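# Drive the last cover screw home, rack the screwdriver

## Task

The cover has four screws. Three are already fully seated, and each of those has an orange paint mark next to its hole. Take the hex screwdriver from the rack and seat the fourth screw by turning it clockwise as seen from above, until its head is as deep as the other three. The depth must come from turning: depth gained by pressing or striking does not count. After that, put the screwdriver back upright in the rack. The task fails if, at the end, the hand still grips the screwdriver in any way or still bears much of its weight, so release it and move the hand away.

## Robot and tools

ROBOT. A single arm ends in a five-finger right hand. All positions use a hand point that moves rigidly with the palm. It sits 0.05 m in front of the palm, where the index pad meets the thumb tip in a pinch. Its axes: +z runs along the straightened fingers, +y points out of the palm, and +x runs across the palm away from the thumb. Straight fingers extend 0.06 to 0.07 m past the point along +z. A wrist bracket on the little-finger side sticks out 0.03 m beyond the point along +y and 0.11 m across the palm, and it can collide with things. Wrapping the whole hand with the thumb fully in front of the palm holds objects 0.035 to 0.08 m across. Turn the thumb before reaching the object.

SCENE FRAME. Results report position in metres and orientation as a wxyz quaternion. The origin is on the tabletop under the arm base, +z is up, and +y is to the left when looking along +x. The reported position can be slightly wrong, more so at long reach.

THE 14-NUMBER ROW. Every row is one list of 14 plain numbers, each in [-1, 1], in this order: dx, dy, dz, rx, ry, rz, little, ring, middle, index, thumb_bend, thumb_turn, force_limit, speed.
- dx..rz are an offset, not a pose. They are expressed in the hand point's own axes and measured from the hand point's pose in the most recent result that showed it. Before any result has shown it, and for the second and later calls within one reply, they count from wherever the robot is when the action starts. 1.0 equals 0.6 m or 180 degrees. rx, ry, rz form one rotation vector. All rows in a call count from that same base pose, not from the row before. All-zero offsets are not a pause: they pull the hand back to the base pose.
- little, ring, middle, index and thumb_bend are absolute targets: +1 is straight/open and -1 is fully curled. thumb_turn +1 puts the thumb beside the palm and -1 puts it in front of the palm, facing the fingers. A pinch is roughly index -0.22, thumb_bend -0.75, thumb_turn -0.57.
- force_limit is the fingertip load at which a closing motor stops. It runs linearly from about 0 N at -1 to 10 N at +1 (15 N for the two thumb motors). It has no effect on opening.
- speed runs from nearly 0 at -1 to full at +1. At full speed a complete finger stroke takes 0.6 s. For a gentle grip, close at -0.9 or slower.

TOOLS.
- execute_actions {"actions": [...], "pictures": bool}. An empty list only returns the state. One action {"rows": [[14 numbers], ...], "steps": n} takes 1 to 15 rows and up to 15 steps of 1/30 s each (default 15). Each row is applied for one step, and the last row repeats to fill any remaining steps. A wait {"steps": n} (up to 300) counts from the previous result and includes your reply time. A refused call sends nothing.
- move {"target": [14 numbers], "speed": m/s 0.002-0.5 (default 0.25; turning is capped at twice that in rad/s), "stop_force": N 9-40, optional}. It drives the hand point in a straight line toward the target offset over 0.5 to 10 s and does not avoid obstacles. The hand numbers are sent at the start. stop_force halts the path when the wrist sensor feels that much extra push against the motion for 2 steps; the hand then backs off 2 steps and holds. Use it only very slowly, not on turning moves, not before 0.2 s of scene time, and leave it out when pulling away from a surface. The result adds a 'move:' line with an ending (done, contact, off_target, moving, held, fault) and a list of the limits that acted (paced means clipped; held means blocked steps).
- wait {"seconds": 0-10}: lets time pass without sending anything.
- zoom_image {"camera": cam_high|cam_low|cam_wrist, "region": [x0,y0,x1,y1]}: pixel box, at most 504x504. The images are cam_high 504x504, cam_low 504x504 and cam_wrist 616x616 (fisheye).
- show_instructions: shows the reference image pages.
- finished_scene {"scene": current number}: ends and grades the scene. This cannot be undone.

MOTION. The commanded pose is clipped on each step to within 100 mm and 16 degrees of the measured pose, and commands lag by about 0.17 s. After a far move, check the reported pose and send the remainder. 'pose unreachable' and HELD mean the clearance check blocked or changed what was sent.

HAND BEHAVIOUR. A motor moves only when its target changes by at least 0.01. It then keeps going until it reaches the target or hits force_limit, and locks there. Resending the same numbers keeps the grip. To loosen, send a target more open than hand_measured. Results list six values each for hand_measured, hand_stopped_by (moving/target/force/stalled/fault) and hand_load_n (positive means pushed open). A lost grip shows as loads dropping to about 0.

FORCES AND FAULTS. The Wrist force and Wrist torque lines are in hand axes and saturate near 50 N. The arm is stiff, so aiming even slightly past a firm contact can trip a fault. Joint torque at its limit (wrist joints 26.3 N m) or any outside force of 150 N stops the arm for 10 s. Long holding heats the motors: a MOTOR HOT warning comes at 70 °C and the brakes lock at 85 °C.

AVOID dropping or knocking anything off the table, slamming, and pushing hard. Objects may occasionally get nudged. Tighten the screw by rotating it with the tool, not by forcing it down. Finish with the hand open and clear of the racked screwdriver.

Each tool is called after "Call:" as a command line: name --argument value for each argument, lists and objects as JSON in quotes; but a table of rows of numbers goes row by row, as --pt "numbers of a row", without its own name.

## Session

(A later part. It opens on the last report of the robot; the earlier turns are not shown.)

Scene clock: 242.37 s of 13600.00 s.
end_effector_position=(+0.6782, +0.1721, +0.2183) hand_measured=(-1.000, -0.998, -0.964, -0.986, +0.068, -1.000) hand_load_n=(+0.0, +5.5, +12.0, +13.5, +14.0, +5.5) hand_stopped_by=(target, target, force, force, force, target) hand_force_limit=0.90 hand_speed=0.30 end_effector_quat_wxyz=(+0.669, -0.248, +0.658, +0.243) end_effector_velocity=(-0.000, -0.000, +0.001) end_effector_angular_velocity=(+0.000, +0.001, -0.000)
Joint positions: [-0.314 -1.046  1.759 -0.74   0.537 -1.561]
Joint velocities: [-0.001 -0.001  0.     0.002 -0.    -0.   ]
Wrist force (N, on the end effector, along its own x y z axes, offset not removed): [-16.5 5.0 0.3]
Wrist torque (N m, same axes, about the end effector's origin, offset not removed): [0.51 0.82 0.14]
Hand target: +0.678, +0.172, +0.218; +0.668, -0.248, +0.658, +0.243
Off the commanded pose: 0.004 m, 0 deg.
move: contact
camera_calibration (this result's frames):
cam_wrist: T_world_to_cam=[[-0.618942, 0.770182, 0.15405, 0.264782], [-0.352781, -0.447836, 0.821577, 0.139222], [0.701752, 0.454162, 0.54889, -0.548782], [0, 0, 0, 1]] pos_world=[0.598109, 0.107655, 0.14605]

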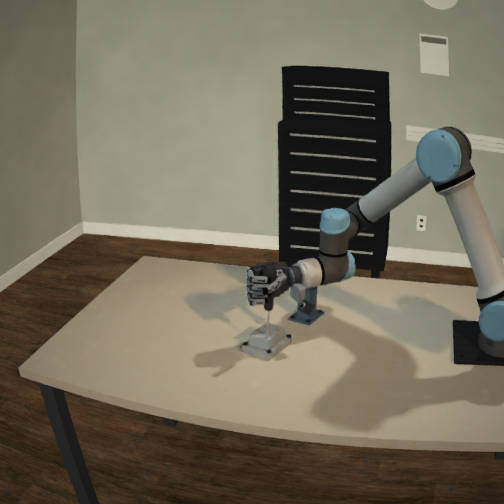

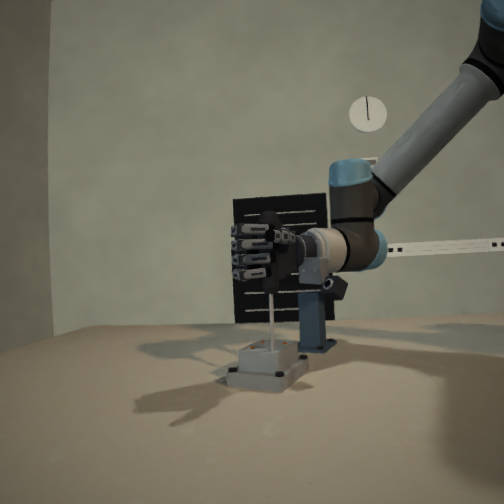

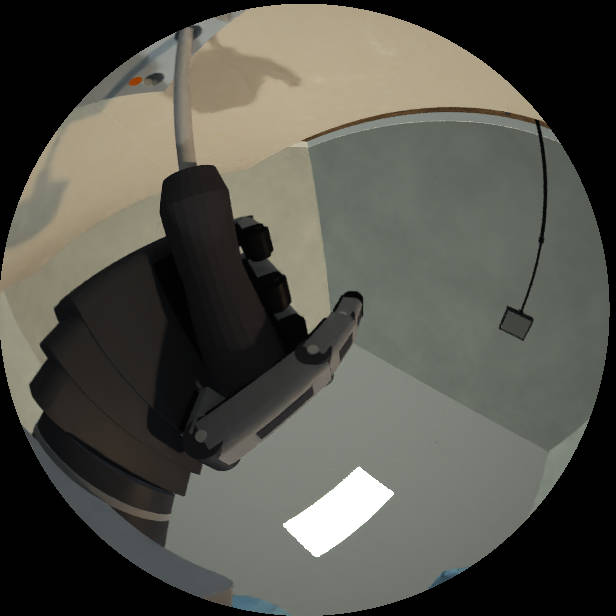

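Call:
move --target '[0,-0.02735,0.01517,0.1111,0,0,-1,-1,-1,-1,-0.7,-1,0.9,0.3]' --speed 0.5

Call:
move --target '[0,-0.02735,0.01517,0.1111,0,0,-1,-1,-1,-1,-0.7,-1,0.9,0.3]' --speed 0.5

Call:
move --target '[0,-0.02735,0.01517,0.1111,0,0,-1,-1,-1,-1,-0.7,-1,0.9,0.3]' --speed 0.5

Call:
move --target '[0,-0.02735,0.01517,0.1111,0,0,-1,-1,-1,-1,-0.7,-1,0.9,0.3]' --speed 0.5

Call:
execute_actions --actions '[{"rows":[[0,0,0,0,0,0,-0.55,-0.55,-0.4,-0.5,0.45,-1,0.9,0.4]],"steps":10}]' --pictures false

Call:
move --target '[0,0.0317,-0.0528,-0.2222,0,0,-0.55,-0.55,-0.4,-0.5,0.45,-1,0.9,0.2]' --speed 0.5

Call:
move --target '[0,0.0322,-0.0516,-0.2211,0,0,-0.55,-0.55,-0.4,-0.5,0.45,-1,0.9,0.2]' --speed 0.5

Call:
execute_actions --actions '[{"rows":[[0,0,0,0,0,0,-1,-1,-1,-1,0.45,-1,0.9,0.3]],"steps":13}]' --pictures false

Call:
execute_actions --actions '[{"rows":[[0,0,0,0,0,0,-1,-1,-1,-1,-0.7,-1,0.9,0.3]],"steps":13}]' --pictures false

Call:
move --target '[0.008,0,0,0,0,0,-1,-1,-1,-1,-0.7,-1,0.9,0.3]' --speed 0.003 --stop_force 9

Scene clock: 246.47 s of 13600.00 s.
end_effector_position=(+0.6958, +0.1656, +0.2187) hand_measured=(-1.000, -0.998, -0.964, -0.986, +0.068, -1.000) hand_load_n=(+0.0, +3.0, +11.5, +15.5, +12.5, +6.5) hand_stopped_by=(target, target, force, force, force, target) hand_force_limit=0.90 hand_speed=0.30 end_effector_quat_wxyz=(+0.701, -0.129, +0.690, +0.125) end_effector_velocity=(+0.001, -0.000, +0.000) end_effector_angular_velocity=(+0.001, -0.001, -0.015)
Joint positions: [-0.226 -1.128  1.9   -0.793  0.972 -1.566]
Joint velocities: [ 0.006 -0.001  0.003 -0.003  0.021  0.001]
Wrist force (N, on the end effector, along its own x y z axes, offset not removed): [-8.9 2.7 -0.7]
Wrist torque (N m, same axes, about the end effector's origin, offset not removed): [0.38 0.80 -0.13]
Hand target: +0.696, +0.166, +0.219; +0.702, -0.128, +0.690, +0.125
Off the commanded pose: 0.000 m, 0 deg.
move: done
camera_calibration (this result's frames):
cam_wrist: T_world_to_cam=[[-0.320347, 0.933884, 0.158863, 0.0446477], [-0.485663, -0.305895, 0.818877, 0.211697], [0.813332, 0.185171, 0.551546, -0.592021], [0, 0, 0, 1]] pos_world=[0.598626, 0.132686, 0.14608]

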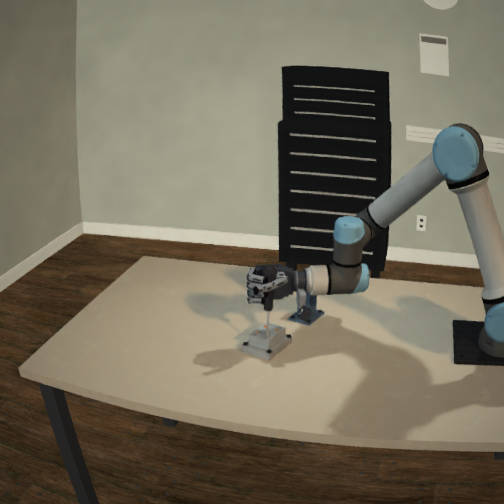

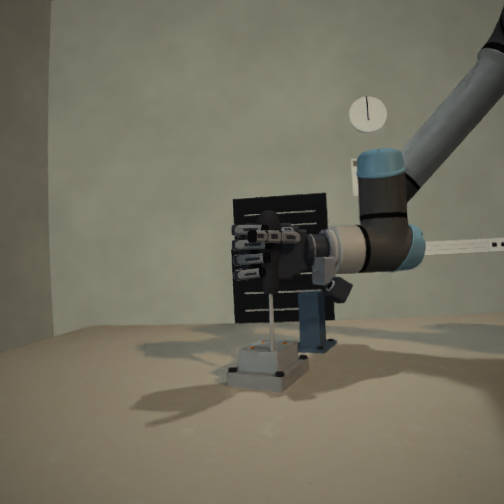

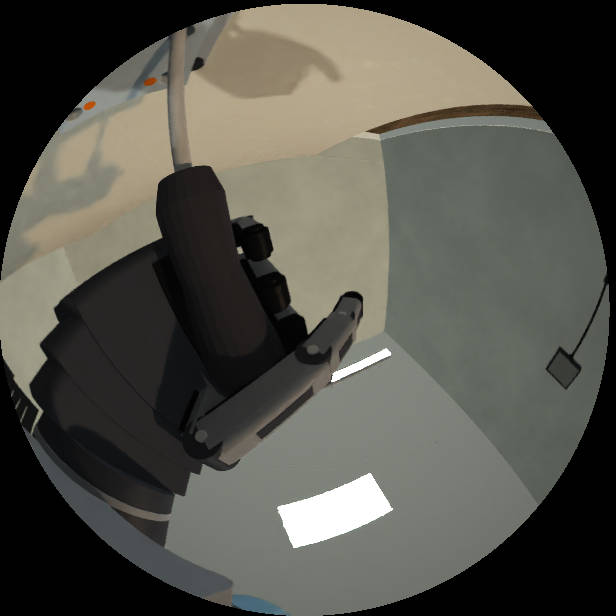

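Scene clock: 247.57 s of 13600.00 s.
end_effector_position=(+0.7100, +0.1536, +0.2190) hand_measured=(-1.000, -0.998, -0.964, -0.986, +0.068, -1.000) hand_load_n=(+0.0, +1.5, +11.0, +17.0, +11.5, +6.5) hand_stopped_by=(target, target, force, force, force, target) hand_force_limit=0.90 hand_speed=0.30 end_effector_quat_wxyz=(+0.713, -0.006, +0.701, +0.005) end_effector_velocity=(+0.002, -0.000, +0.001) end_effector_angular_velocity=(+0.001, -0.001, -0.015)
Joint positions: [-0.086 -1.153  1.943 -0.809  1.459 -1.57 ]
Joint velocities: [ 0.008  0.002 -0.004  0.001  0.023  0.001]
Wrist force (N, on the end effector, along its own x y z axes, offset not removed): [-4.0 -0.4 -1.9]
Wrist torque (N m, same axes, about the end effector's origin, offset not removed): [0.26 0.78 -0.53]
Hand target: +0.710, +0.154, +0.219; +0.713, -0.005, +0.701, +0.004
Off the commanded pose: 0.000 m, 0 deg.
move: done
camera_calibration (this result's frames):
cam_wrist: T_world_to_cam=[[0.0159621, 0.986217, 0.164685, -0.187691], [-0.562336, -0.127334, 0.817046, 0.242094], [0.826755, -0.10565, 0.552553, -0.566616], [0, 0, 0, 1]] pos_world=[0.607586, 0.156068, 0.146194]

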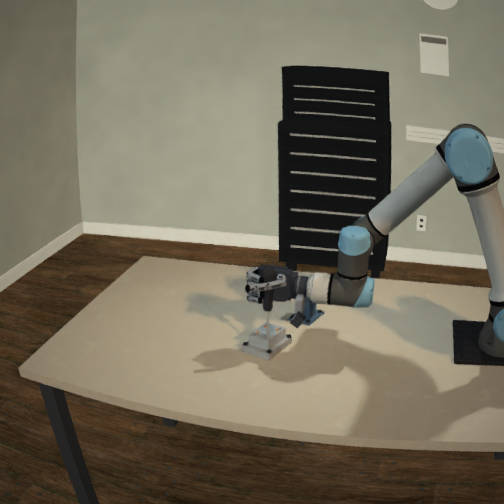

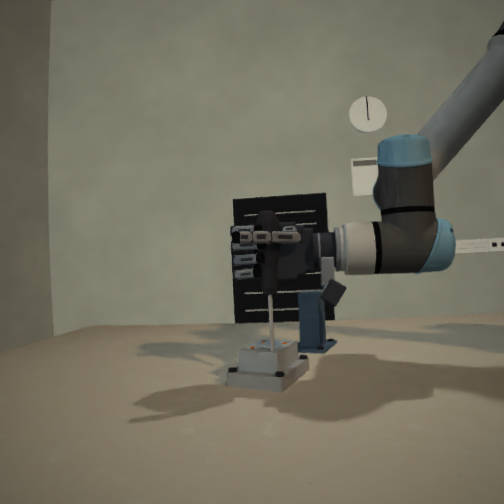

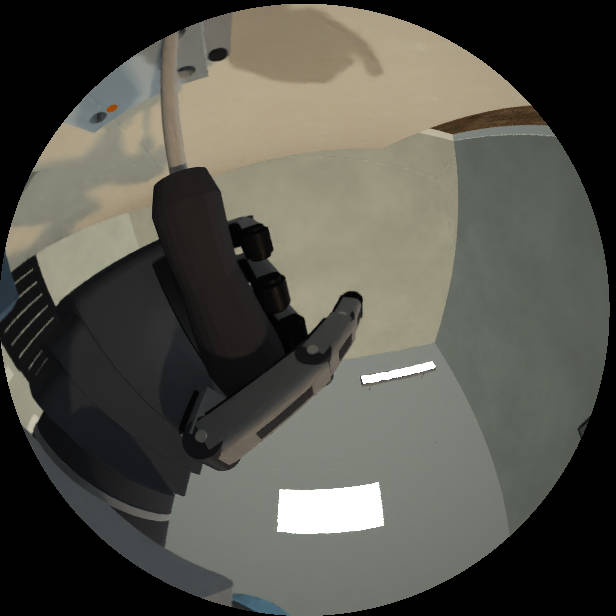

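Scene clock: 248.67 s of 13600.00 s.
end_effector_position=(+0.7193, +0.1374, +0.2192) hand_measured=(-1.000, -0.998, -0.964, -0.984, +0.068, -1.000) hand_load_n=(+0.0, +0.5, +10.5, +19.5, +11.0, +5.5) hand_stopped_by=(target, target, force, force, force, target) hand_force_limit=0.90 hand_speed=0.30 end_effector_quat_wxyz=(+0.704, +0.117, +0.691, -0.117) end_effector_velocity=(+0.001, -0.001, +0.000) end_effector_angular_velocity=(+0.003, -0.001, -0.017)
Joint positions: [ 0.071 -1.113  1.878 -0.784  1.963 -1.573]
Joint velocities: [ 0.007  0.005 -0.008  0.004  0.023  0.002]
Wrist force (N, on the end effector, along its own x y z axes, offset not removed): [0.2 -1.1 -0.8]
Wrist torque (N m, same axes, about the end effector's origin, offset not removed): [0.29 0.58 -0.68]
Hand target: +0.719, +0.137, +0.219; +0.704, +0.118, +0.691, -0.117
Off the commanded pose: 0.000 m, 0 deg.
move: done
camera_calibration (this result's frames):
cam_wrist: T_world_to_cam=[[0.349971, 0.921093, 0.170613, -0.404537], [-0.57371, 0.0667737, 0.816332, 0.226773], [0.740525, -0.383575, 0.551809, -0.475718], [0, 0, 0, 1]] pos_world=[0.62396, 0.175, 0.146403]

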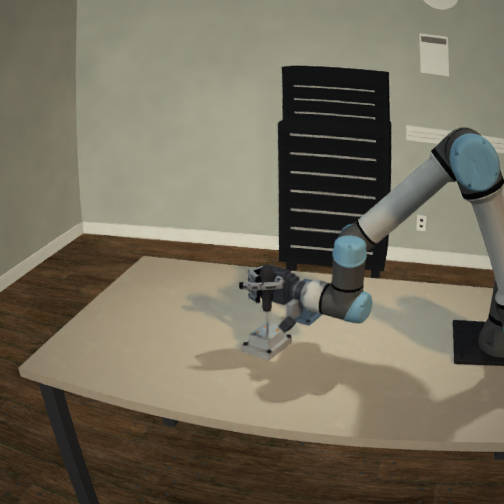

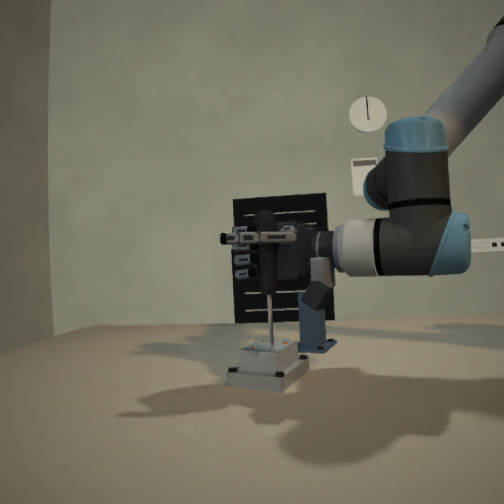

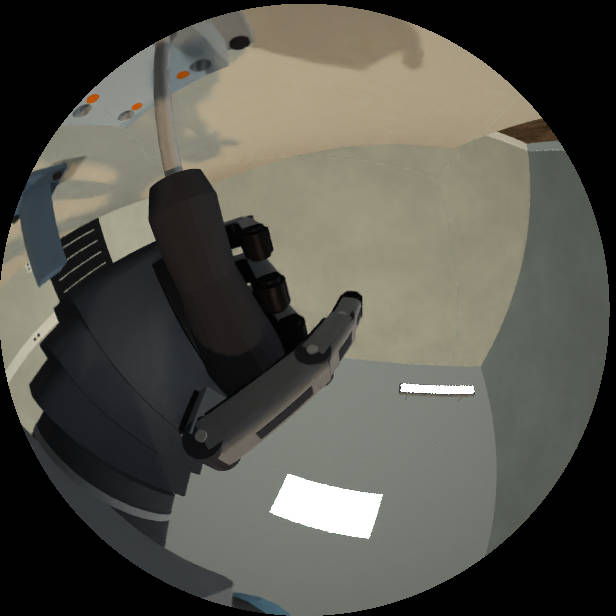

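Scene clock: 249.77 s of 13600.00 s.
end_effector_position=(+0.7225, +0.1191, +0.2192) hand_measured=(-1.000, -1.000, -0.964, -0.984, +0.068, -1.000) hand_load_n=(+0.0, +0.0, +10.5, +21.0, +10.5, +4.5) hand_stopped_by=(target, target, force, force, force, target) hand_force_limit=0.90 hand_speed=0.30 end_effector_quat_wxyz=(+0.673, +0.237, +0.660, -0.234) end_effector_velocity=(+0.001, -0.001, +0.000) end_effector_angular_velocity=(+0.002, +0.001, -0.015)
Joint positions: [ 0.198 -1.021  1.72  -0.723  2.438 -1.578]
Joint velocities: [ 0.005  0.006 -0.012  0.008  0.02   0.002]
Wrist force (N, on the end effector, along its own x y z axes, offset not removed): [3.4 -3.9 -1.5]
Wrist torque (N m, same axes, about the end effector's origin, offset not removed): [0.12 0.28 -0.92]
Hand target: +0.723, +0.119, +0.219; +0.673, +0.237, +0.660, -0.235
Off the commanded pose: 0.000 m, 0 deg.
move: done
camera_calibration (this result's frames):
cam_wrist: T_world_to_cam=[[0.64196, 0.74621, 0.176234, -0.580126], [-0.51854, 0.253216, 0.816699, 0.167662], [0.564804, -0.615673, 0.549494, -0.330077], [0, 0, 0, 1]] pos_world=[0.645786, 0.187222, 0.146683]

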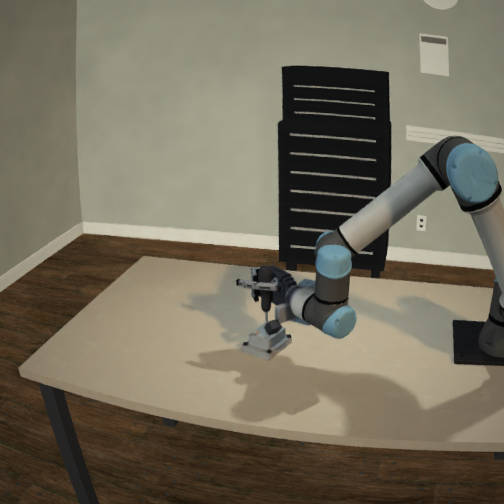

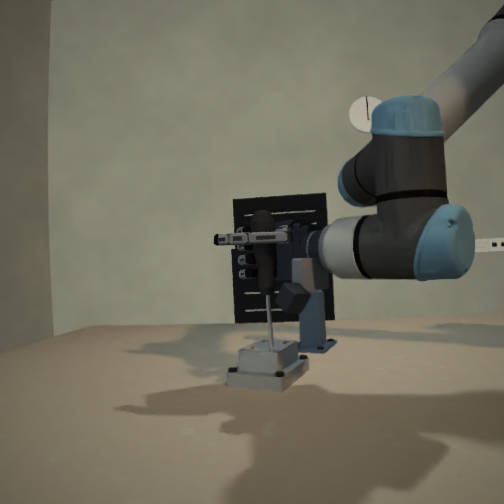

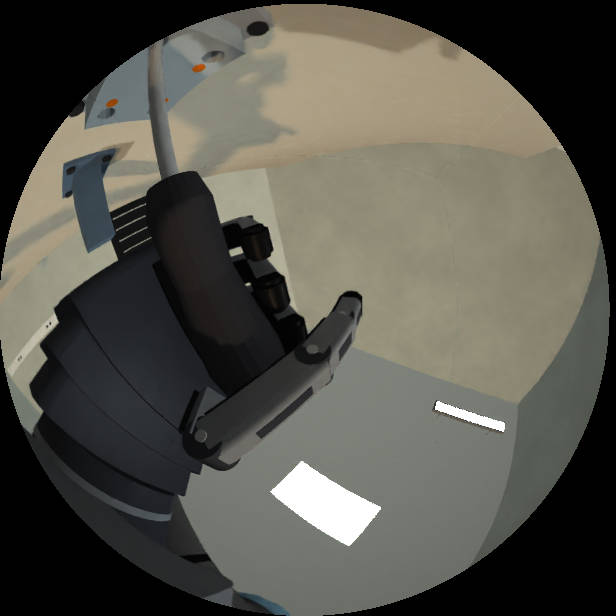

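Scene clock: 250.10 s of 13600.00 s.
end_effector_position=(+0.7226, +0.1192, +0.2193) hand_measured=(-0.550, -0.550, -0.428, -0.502, +0.400, -1.000) hand_load_n=(+0.0, +0.0, +0.5, +0.0, +0.0, +0.0) hand_stopped_by=(moving, moving, moving, moving, moving, target) hand_force_limit=0.90 hand_speed=0.40 end_effector_quat_wxyz=(+0.673, +0.237, +0.660, -0.234) end_effector_velocity=(+0.000, +0.000, +0.001) end_effector_angular_velocity=(+0.000, -0.002, +0.001)
Joint positions: [ 0.199 -1.021  1.72  -0.722  2.438 -1.577]
Joint velocities: [-0.    -0.001  0.    -0.001 -0.001  0.   ]
Wrist force (N, on the end effector, along its own x y z axes, offset not removed): [1.0 3.5 0.5]
Wrist torque (N m, same axes, about the end effector's origin, offset not removed): [0.56 -0.18 0.17]
Hand target: +0.723, +0.119, +0.219; +0.673, +0.237, +0.660, -0.234
Off the commanded pose: 0.000 m, 0 deg.
Steps of this call (steps 1 to 10: all 10 steps of this action). Readings (end_effector_position | what the end effector reports):
1: (+0.7225, +0.1190, +0.2192) | hand_measured=(-1.000, -1.000, -0.964, -0.984, +0.068, -1.000) hand_load_n=(+0.0, +0.0, +10.5, +21.5, +10.5, +4.5) hand_stopped_by=(moving, moving, moving, moving, moving, target) hand_force_limit=0.90 hand_speed=0.40
2: (+0.7225, +0.1190, +0.2192) | hand_measured=(-1.000, -1.000, -0.964, -0.984, +0.068, -1.000) hand_load_n=(+0.0, +0.0, +10.5, +21.5, +10.5, +4.5) hand_stopped_by=(moving, moving, moving, moving, moving, target) hand_force_limit=0.90 hand_speed=0.40
4: (+0.7225, +0.1190, +0.2192) | hand_measured=(-0.930, -0.928, -0.900, -0.916, +0.108, -1.000) hand_load_n=(+0.0, +0.0, -8.5, +1.5, +6.0, +3.5) hand_stopped_by=(moving, moving, moving, moving, moving, target) hand_force_limit=0.90 hand_speed=0.40
8: (+0.7226, +0.1192, +0.2192) | hand_measured=(-0.618, -0.618, -0.584, -0.606, +0.302, -1.000) hand_load_n=(+0.0, +0.0, +0.0, +0.0, +0.0, +0.0) hand_stopped_by=(moving, moving, moving, moving, moving, target) hand_force_limit=0.90 hand_speed=0.40
10: the state above

Scene clock: 251.80 s of 13600.00 s.
end_effector_position=(+0.7096, +0.1538, +0.2190) hand_measured=(-0.550, -0.550, -0.400, -0.500, +0.450, -1.000) hand_load_n=(+0.0, +0.0, +0.0, +0.0, +0.0, +0.0) hand_stopped_by=(target, target, target, target, target, target) hand_force_limit=0.90 hand_speed=0.20 end_effector_quat_wxyz=(+0.713, -0.007, +0.701, +0.005) end_effector_velocity=(+0.001, +0.000, -0.000) end_effector_angular_velocity=(-0.001, +0.000, +0.015)
Joint positions: [-0.087 -1.153  1.944 -0.81   1.456 -1.57 ]
Joint velocities: [-0.008  0.002 -0.003  0.001 -0.023 -0.   ]
Wrist force (N, on the end effector, along its own x y z axes, offset not removed): [0.6 3.3 0.9]
Wrist torque (N m, same axes, about the end effector's origin, offset not removed): [0.50 -0.15 0.11]
Hand target: +0.710, +0.154, +0.219; +0.713, -0.008, +0.701, +0.006
Off the commanded pose: 0.000 m, 0 deg.
move: done
camera_calibration (this result's frames):
cam_wrist: T_world_to_cam=[[0.0138698, 0.986292, 0.164425, -0.186329], [-0.562342, -0.128276, 0.816894, 0.242065], [0.826788, -0.103793, 0.552855, -0.566664], [0, 0, 0, 1]] pos_world=[0.607219, 0.15601, 0.146179]

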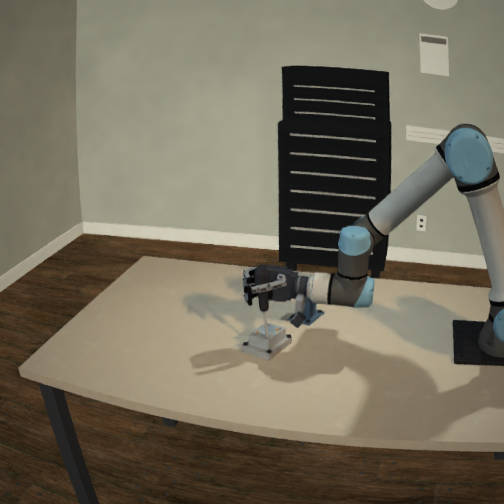

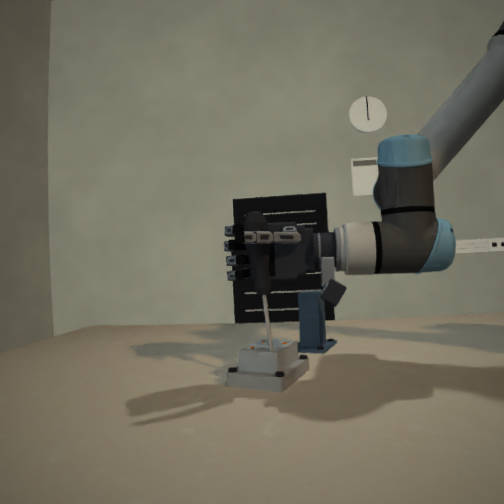

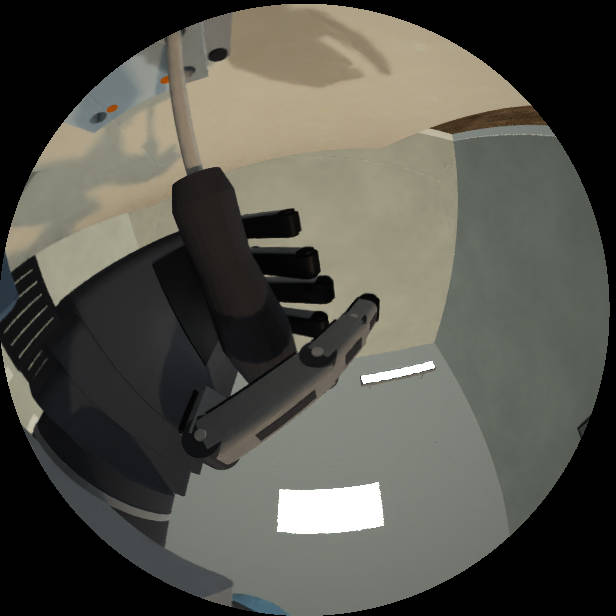

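Scene clock: 253.23 s of 13600.00 s.
end_effector_position=(+0.6782, +0.1723, +0.2183) hand_measured=(-0.550, -0.550, -0.400, -0.500, +0.450, -1.000) hand_load_n=(+0.0, +0.0, +0.0, +0.0, +0.0, +0.0) hand_stopped_by=(target, target, target, target, target, target) hand_force_limit=0.90 hand_speed=0.20 end_effector_quat_wxyz=(+0.669, -0.249, +0.657, +0.243) end_effector_velocity=(+0.000, +0.001, +0.000) end_effector_angular_velocity=(-0.002, +0.002, +0.017)
Joint positions: [-0.314 -1.046  1.76  -0.74   0.537 -1.561]
Joint velocities: [-0.001  0.007 -0.015  0.014 -0.018 -0.005]
Wrist force (N, on the end effector, along its own x y z axes, offset not removed): [0.8 2.0 1.3]
Wrist torque (N m, same axes, about the end effector's origin, offset not removed): [0.29 -0.18 0.05]
Hand target: +0.678, +0.172, +0.218; +0.668, -0.249, +0.657, +0.243
Off the commanded pose: 0.000 m, 0 deg.
move: done
camera_calibration (this result's frames):
cam_wrist: T_world_to_cam=[[-0.61918, 0.770065, 0.153672, 0.264848], [-0.353067, -0.447817, 0.821464, 0.139495], [0.701398, 0.454378, 0.549164, -0.548679], [0, 0, 0, 1]] pos_world=[0.598082, 0.107826, 0.146025]

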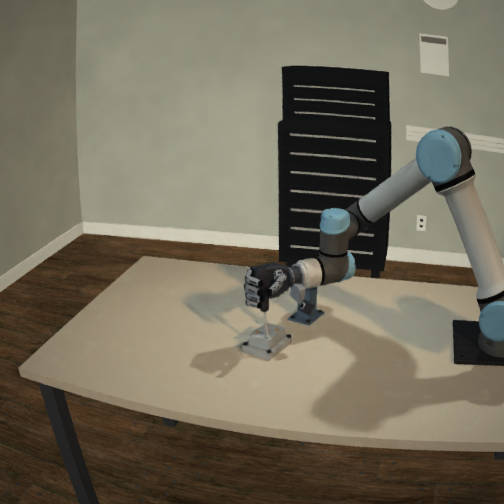

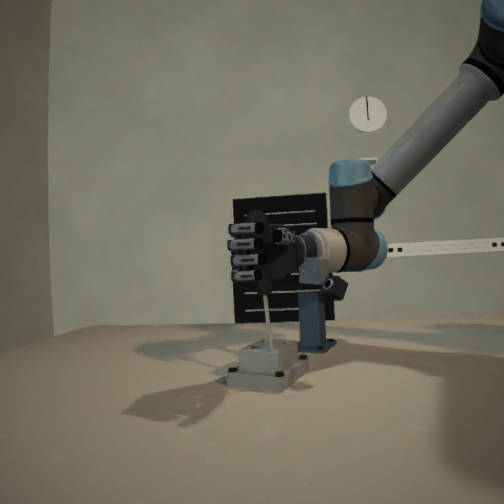

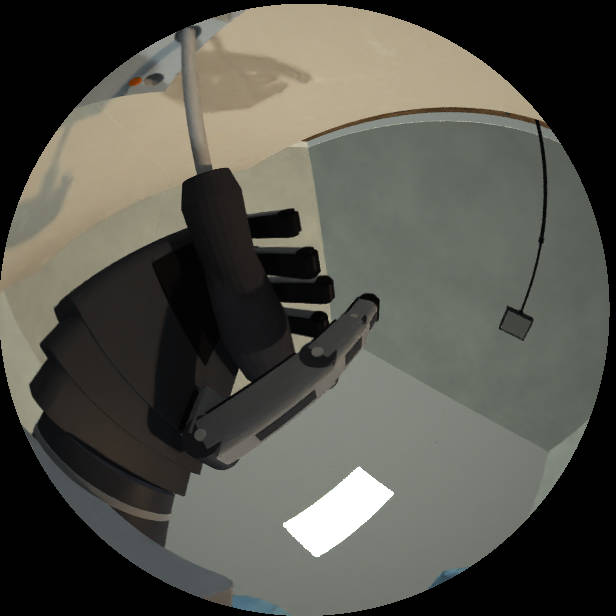

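Scene clock: 253.67 s of 13600.00 s.
end_effector_position=(+0.6782, +0.1723, +0.2183) hand_measured=(-1.000, -1.000, -0.964, -0.984, +0.450, -1.000) hand_load_n=(+0.0, +4.0, +10.5, +11.0, +1.5, +0.0) hand_stopped_by=(target, target, force, force, target, target) hand_force_limit=0.90 hand_speed=0.30 end_effector_quat_wxyz=(+0.669, -0.249, +0.657, +0.243) end_effector_velocity=(-0.000, +0.000, -0.000) end_effector_angular_velocity=(+0.000, +0.000, -0.000)
Joint positions: [-0.314 -1.046  1.759 -0.74   0.537 -1.561]
Joint velocities: [ 0.    -0.001  0.001 -0.     0.001 -0.   ]
Wrist force (N, on the end effector, along its own x y z axes, offset not removed): [-0.3 4.3 1.5]
Wrist torque (N m, same axes, about the end effector's origin, offset not removed): [0.51 -0.14 0.35]
Hand target: +0.678, +0.172, +0.218; +0.669, -0.249, +0.657, +0.243
Off the commanded pose: 0.000 m, 0 deg.
Steps of this call (steps 1 to 13: all 13 steps of this action). Readings (end_effector_position | what the end effector reports):
1: (+0.6782, +0.1724, +0.2183) | hand_measured=(-0.550, -0.550, -0.400, -0.500, +0.450, -1.000) hand_load_n=(+0.0, +0.0, +0.0, +0.0, +0.0, +0.0) hand_stopped_by=(moving, moving, moving, moving, target, target) hand_force_limit=0.90 hand_speed=0.30
2: (+0.6782, +0.1724, +0.2183) | hand_measured=(-0.550, -0.550, -0.400, -0.500, +0.450, -1.000) hand_load_n=(+0.0, +0.0, +0.0, +0.0, +0.0, +0.0) hand_stopped_by=(moving, moving, moving, moving, target, target) hand_force_limit=0.90 hand_speed=0.30
4: (+0.6782, +0.1724, +0.2183) | hand_measured=(-0.616, -0.616, -0.466, -0.566, +0.450, -1.000) hand_load_n=(+0.0, +0.0, +0.0, +0.0, +0.0, +0.0) hand_stopped_by=(moving, moving, moving, moving, target, target) hand_force_limit=0.90 hand_speed=0.30
8: (+0.6782, +0.1723, +0.2183) | hand_measured=(-0.904, -0.904, -0.754, -0.854, +0.450, -1.000) hand_load_n=(+0.0, +0.0, +0.0, +0.0, +0.0, +0.0) hand_stopped_by=(moving, moving, moving, moving, target, target) hand_force_limit=0.90 hand_speed=0.30
13: the state above

Scene clock: 254.10 s of 13600.00 s.
end_effector_position=(+0.6782, +0.1723, +0.2183) hand_measured=(-1.000, -0.998, -0.964, -0.984, +0.114, -1.000) hand_load_n=(+0.0, +4.5, +10.5, +12.0, +14.0, +4.0) hand_stopped_by=(target, target, force, force, force, target) hand_force_limit=0.90 hand_speed=0.30 end_effector_quat_wxyz=(+0.669, -0.249, +0.657, +0.243) end_effector_velocity=(+0.000, +0.001, +0.000) end_effector_angular_velocity=(-0.000, -0.001, +0.001)
Joint positions: [-0.314 -1.046  1.759 -0.74   0.537 -1.561]
Joint velocities: [ 0.001 -0.    -0.    -0.001  0.     0.   ]
Wrist force (N, on the end effector, along its own x y z axes, offset not removed): [1.7 5.1 1.8]
Wrist torque (N m, same axes, about the end effector's origin, offset not removed): [0.45 -0.25 0.63]
Hand target: +0.678, +0.172, +0.218; +0.669, -0.249, +0.657, +0.243
Off the commanded pose: 0.000 m, 0 deg.
Steps of this call (steps 1 to 13: all 13 steps of this action). Readings (end_effector_position | what the end effector reports):
1: (+0.6782, +0.1723, +0.2183) | hand_measured=(-1.000, -0.998, -0.964, -0.984, +0.450, -1.000) hand_load_n=(+0.0, +4.0, +10.5, +11.0, +1.5, +0.0) hand_stopped_by=(target, target, force, force, moving, target) hand_force_limit=0.90 hand_speed=0.30
2: (+0.6782, +0.1723, +0.2183) | hand_measured=(-1.000, -0.998, -0.964, -0.984, +0.450, -1.000) hand_load_n=(+0.0, +4.0, +10.5, +11.0, +1.5, +0.0) hand_stopped_by=(target, target, force, force, moving, target) hand_force_limit=0.90 hand_speed=0.30
4: (+0.6782, +0.1723, +0.2183) | hand_measured=(-1.000, -0.998, -0.964, -0.984, +0.412, -1.000) hand_load_n=(+0.0, +4.0, +10.5, +11.0, +2.5, +0.0) hand_stopped_by=(target, target, force, force, moving, target) hand_force_limit=0.90 hand_speed=0.30
8: (+0.6782, +0.1723, +0.2183) | hand_measured=(-1.000, -0.998, -0.964, -0.984, +0.238, -1.000) hand_load_n=(+0.0, +3.5, +10.0, +11.0, +10.0, +2.5) hand_stopped_by=(target, target, force, force, moving, target) hand_force_limit=0.90 hand_speed=0.30
13: the state above

Scene clock: 254.87 s of 13600.00 s.
end_effector_position=(+0.6783, +0.1723, +0.2179) hand_measured=(-1.000, -0.998, -0.964, -0.984, +0.114, -1.000) hand_load_n=(+0.0, +5.0, +11.0, +12.5, +13.0, +5.5) hand_stopped_by=(target, target, force, force, force, target) hand_force_limit=0.90 hand_speed=0.30 end_effector_quat_wxyz=(+0.669, -0.249, +0.657, +0.242) end_effector_velocity=(-0.000, -0.000, +0.000) end_effector_angular_velocity=(+0.000, +0.001, -0.000)
Joint positions: [-0.314 -1.045  1.759 -0.742  0.537 -1.561]
Joint velocities: [-0.    -0.001 -0.     0.002  0.     0.   ]
Wrist force (N, on the end effector, along its own x y z axes, offset not removed): [-16.3 5.6 0.7]
Wrist torque (N m, same axes, about the end effector's origin, offset not removed): [0.58 0.70 0.29]
Hand target: +0.678, +0.172, +0.218; +0.669, -0.249, +0.657, +0.243
Off the commanded pose: 0.004 m, 0 deg.
move: contact
camera_calibration (this result's frames):
cam_wrist: T_world_to_cam=[[-0.619281, 0.770111, 0.153036, 0.265227], [-0.353597, -0.447567, 0.821373, 0.140155], [0.701042, 0.454547, 0.549479, -0.548395], [0, 0, 0, 1]] pos_world=[0.598257, 0.107746, 0.145622]

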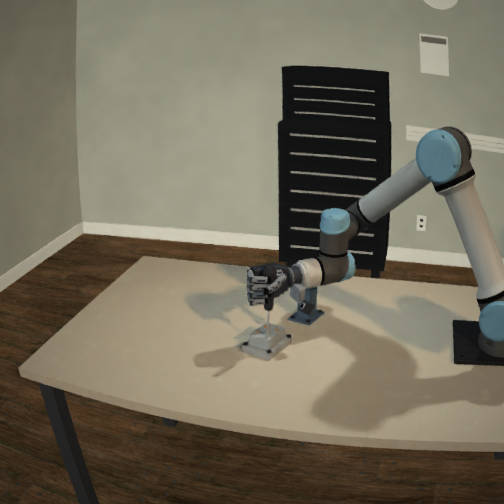

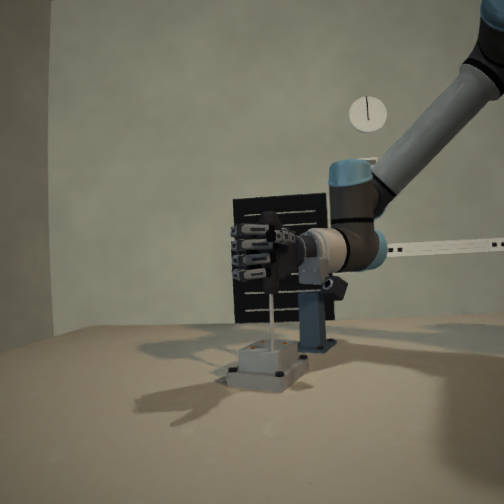

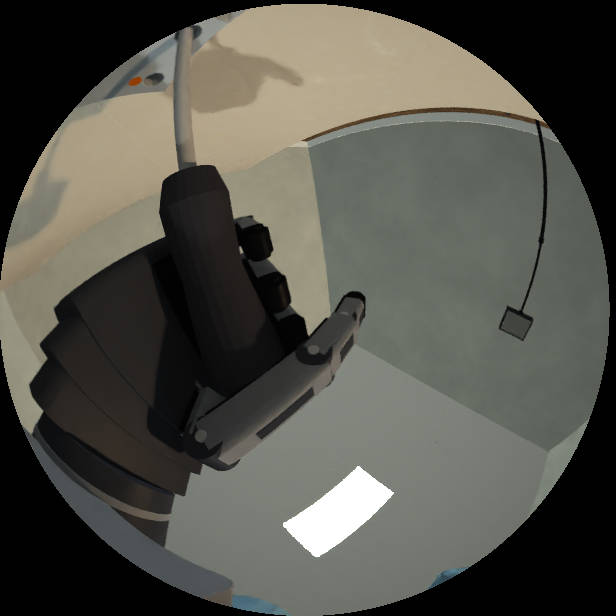

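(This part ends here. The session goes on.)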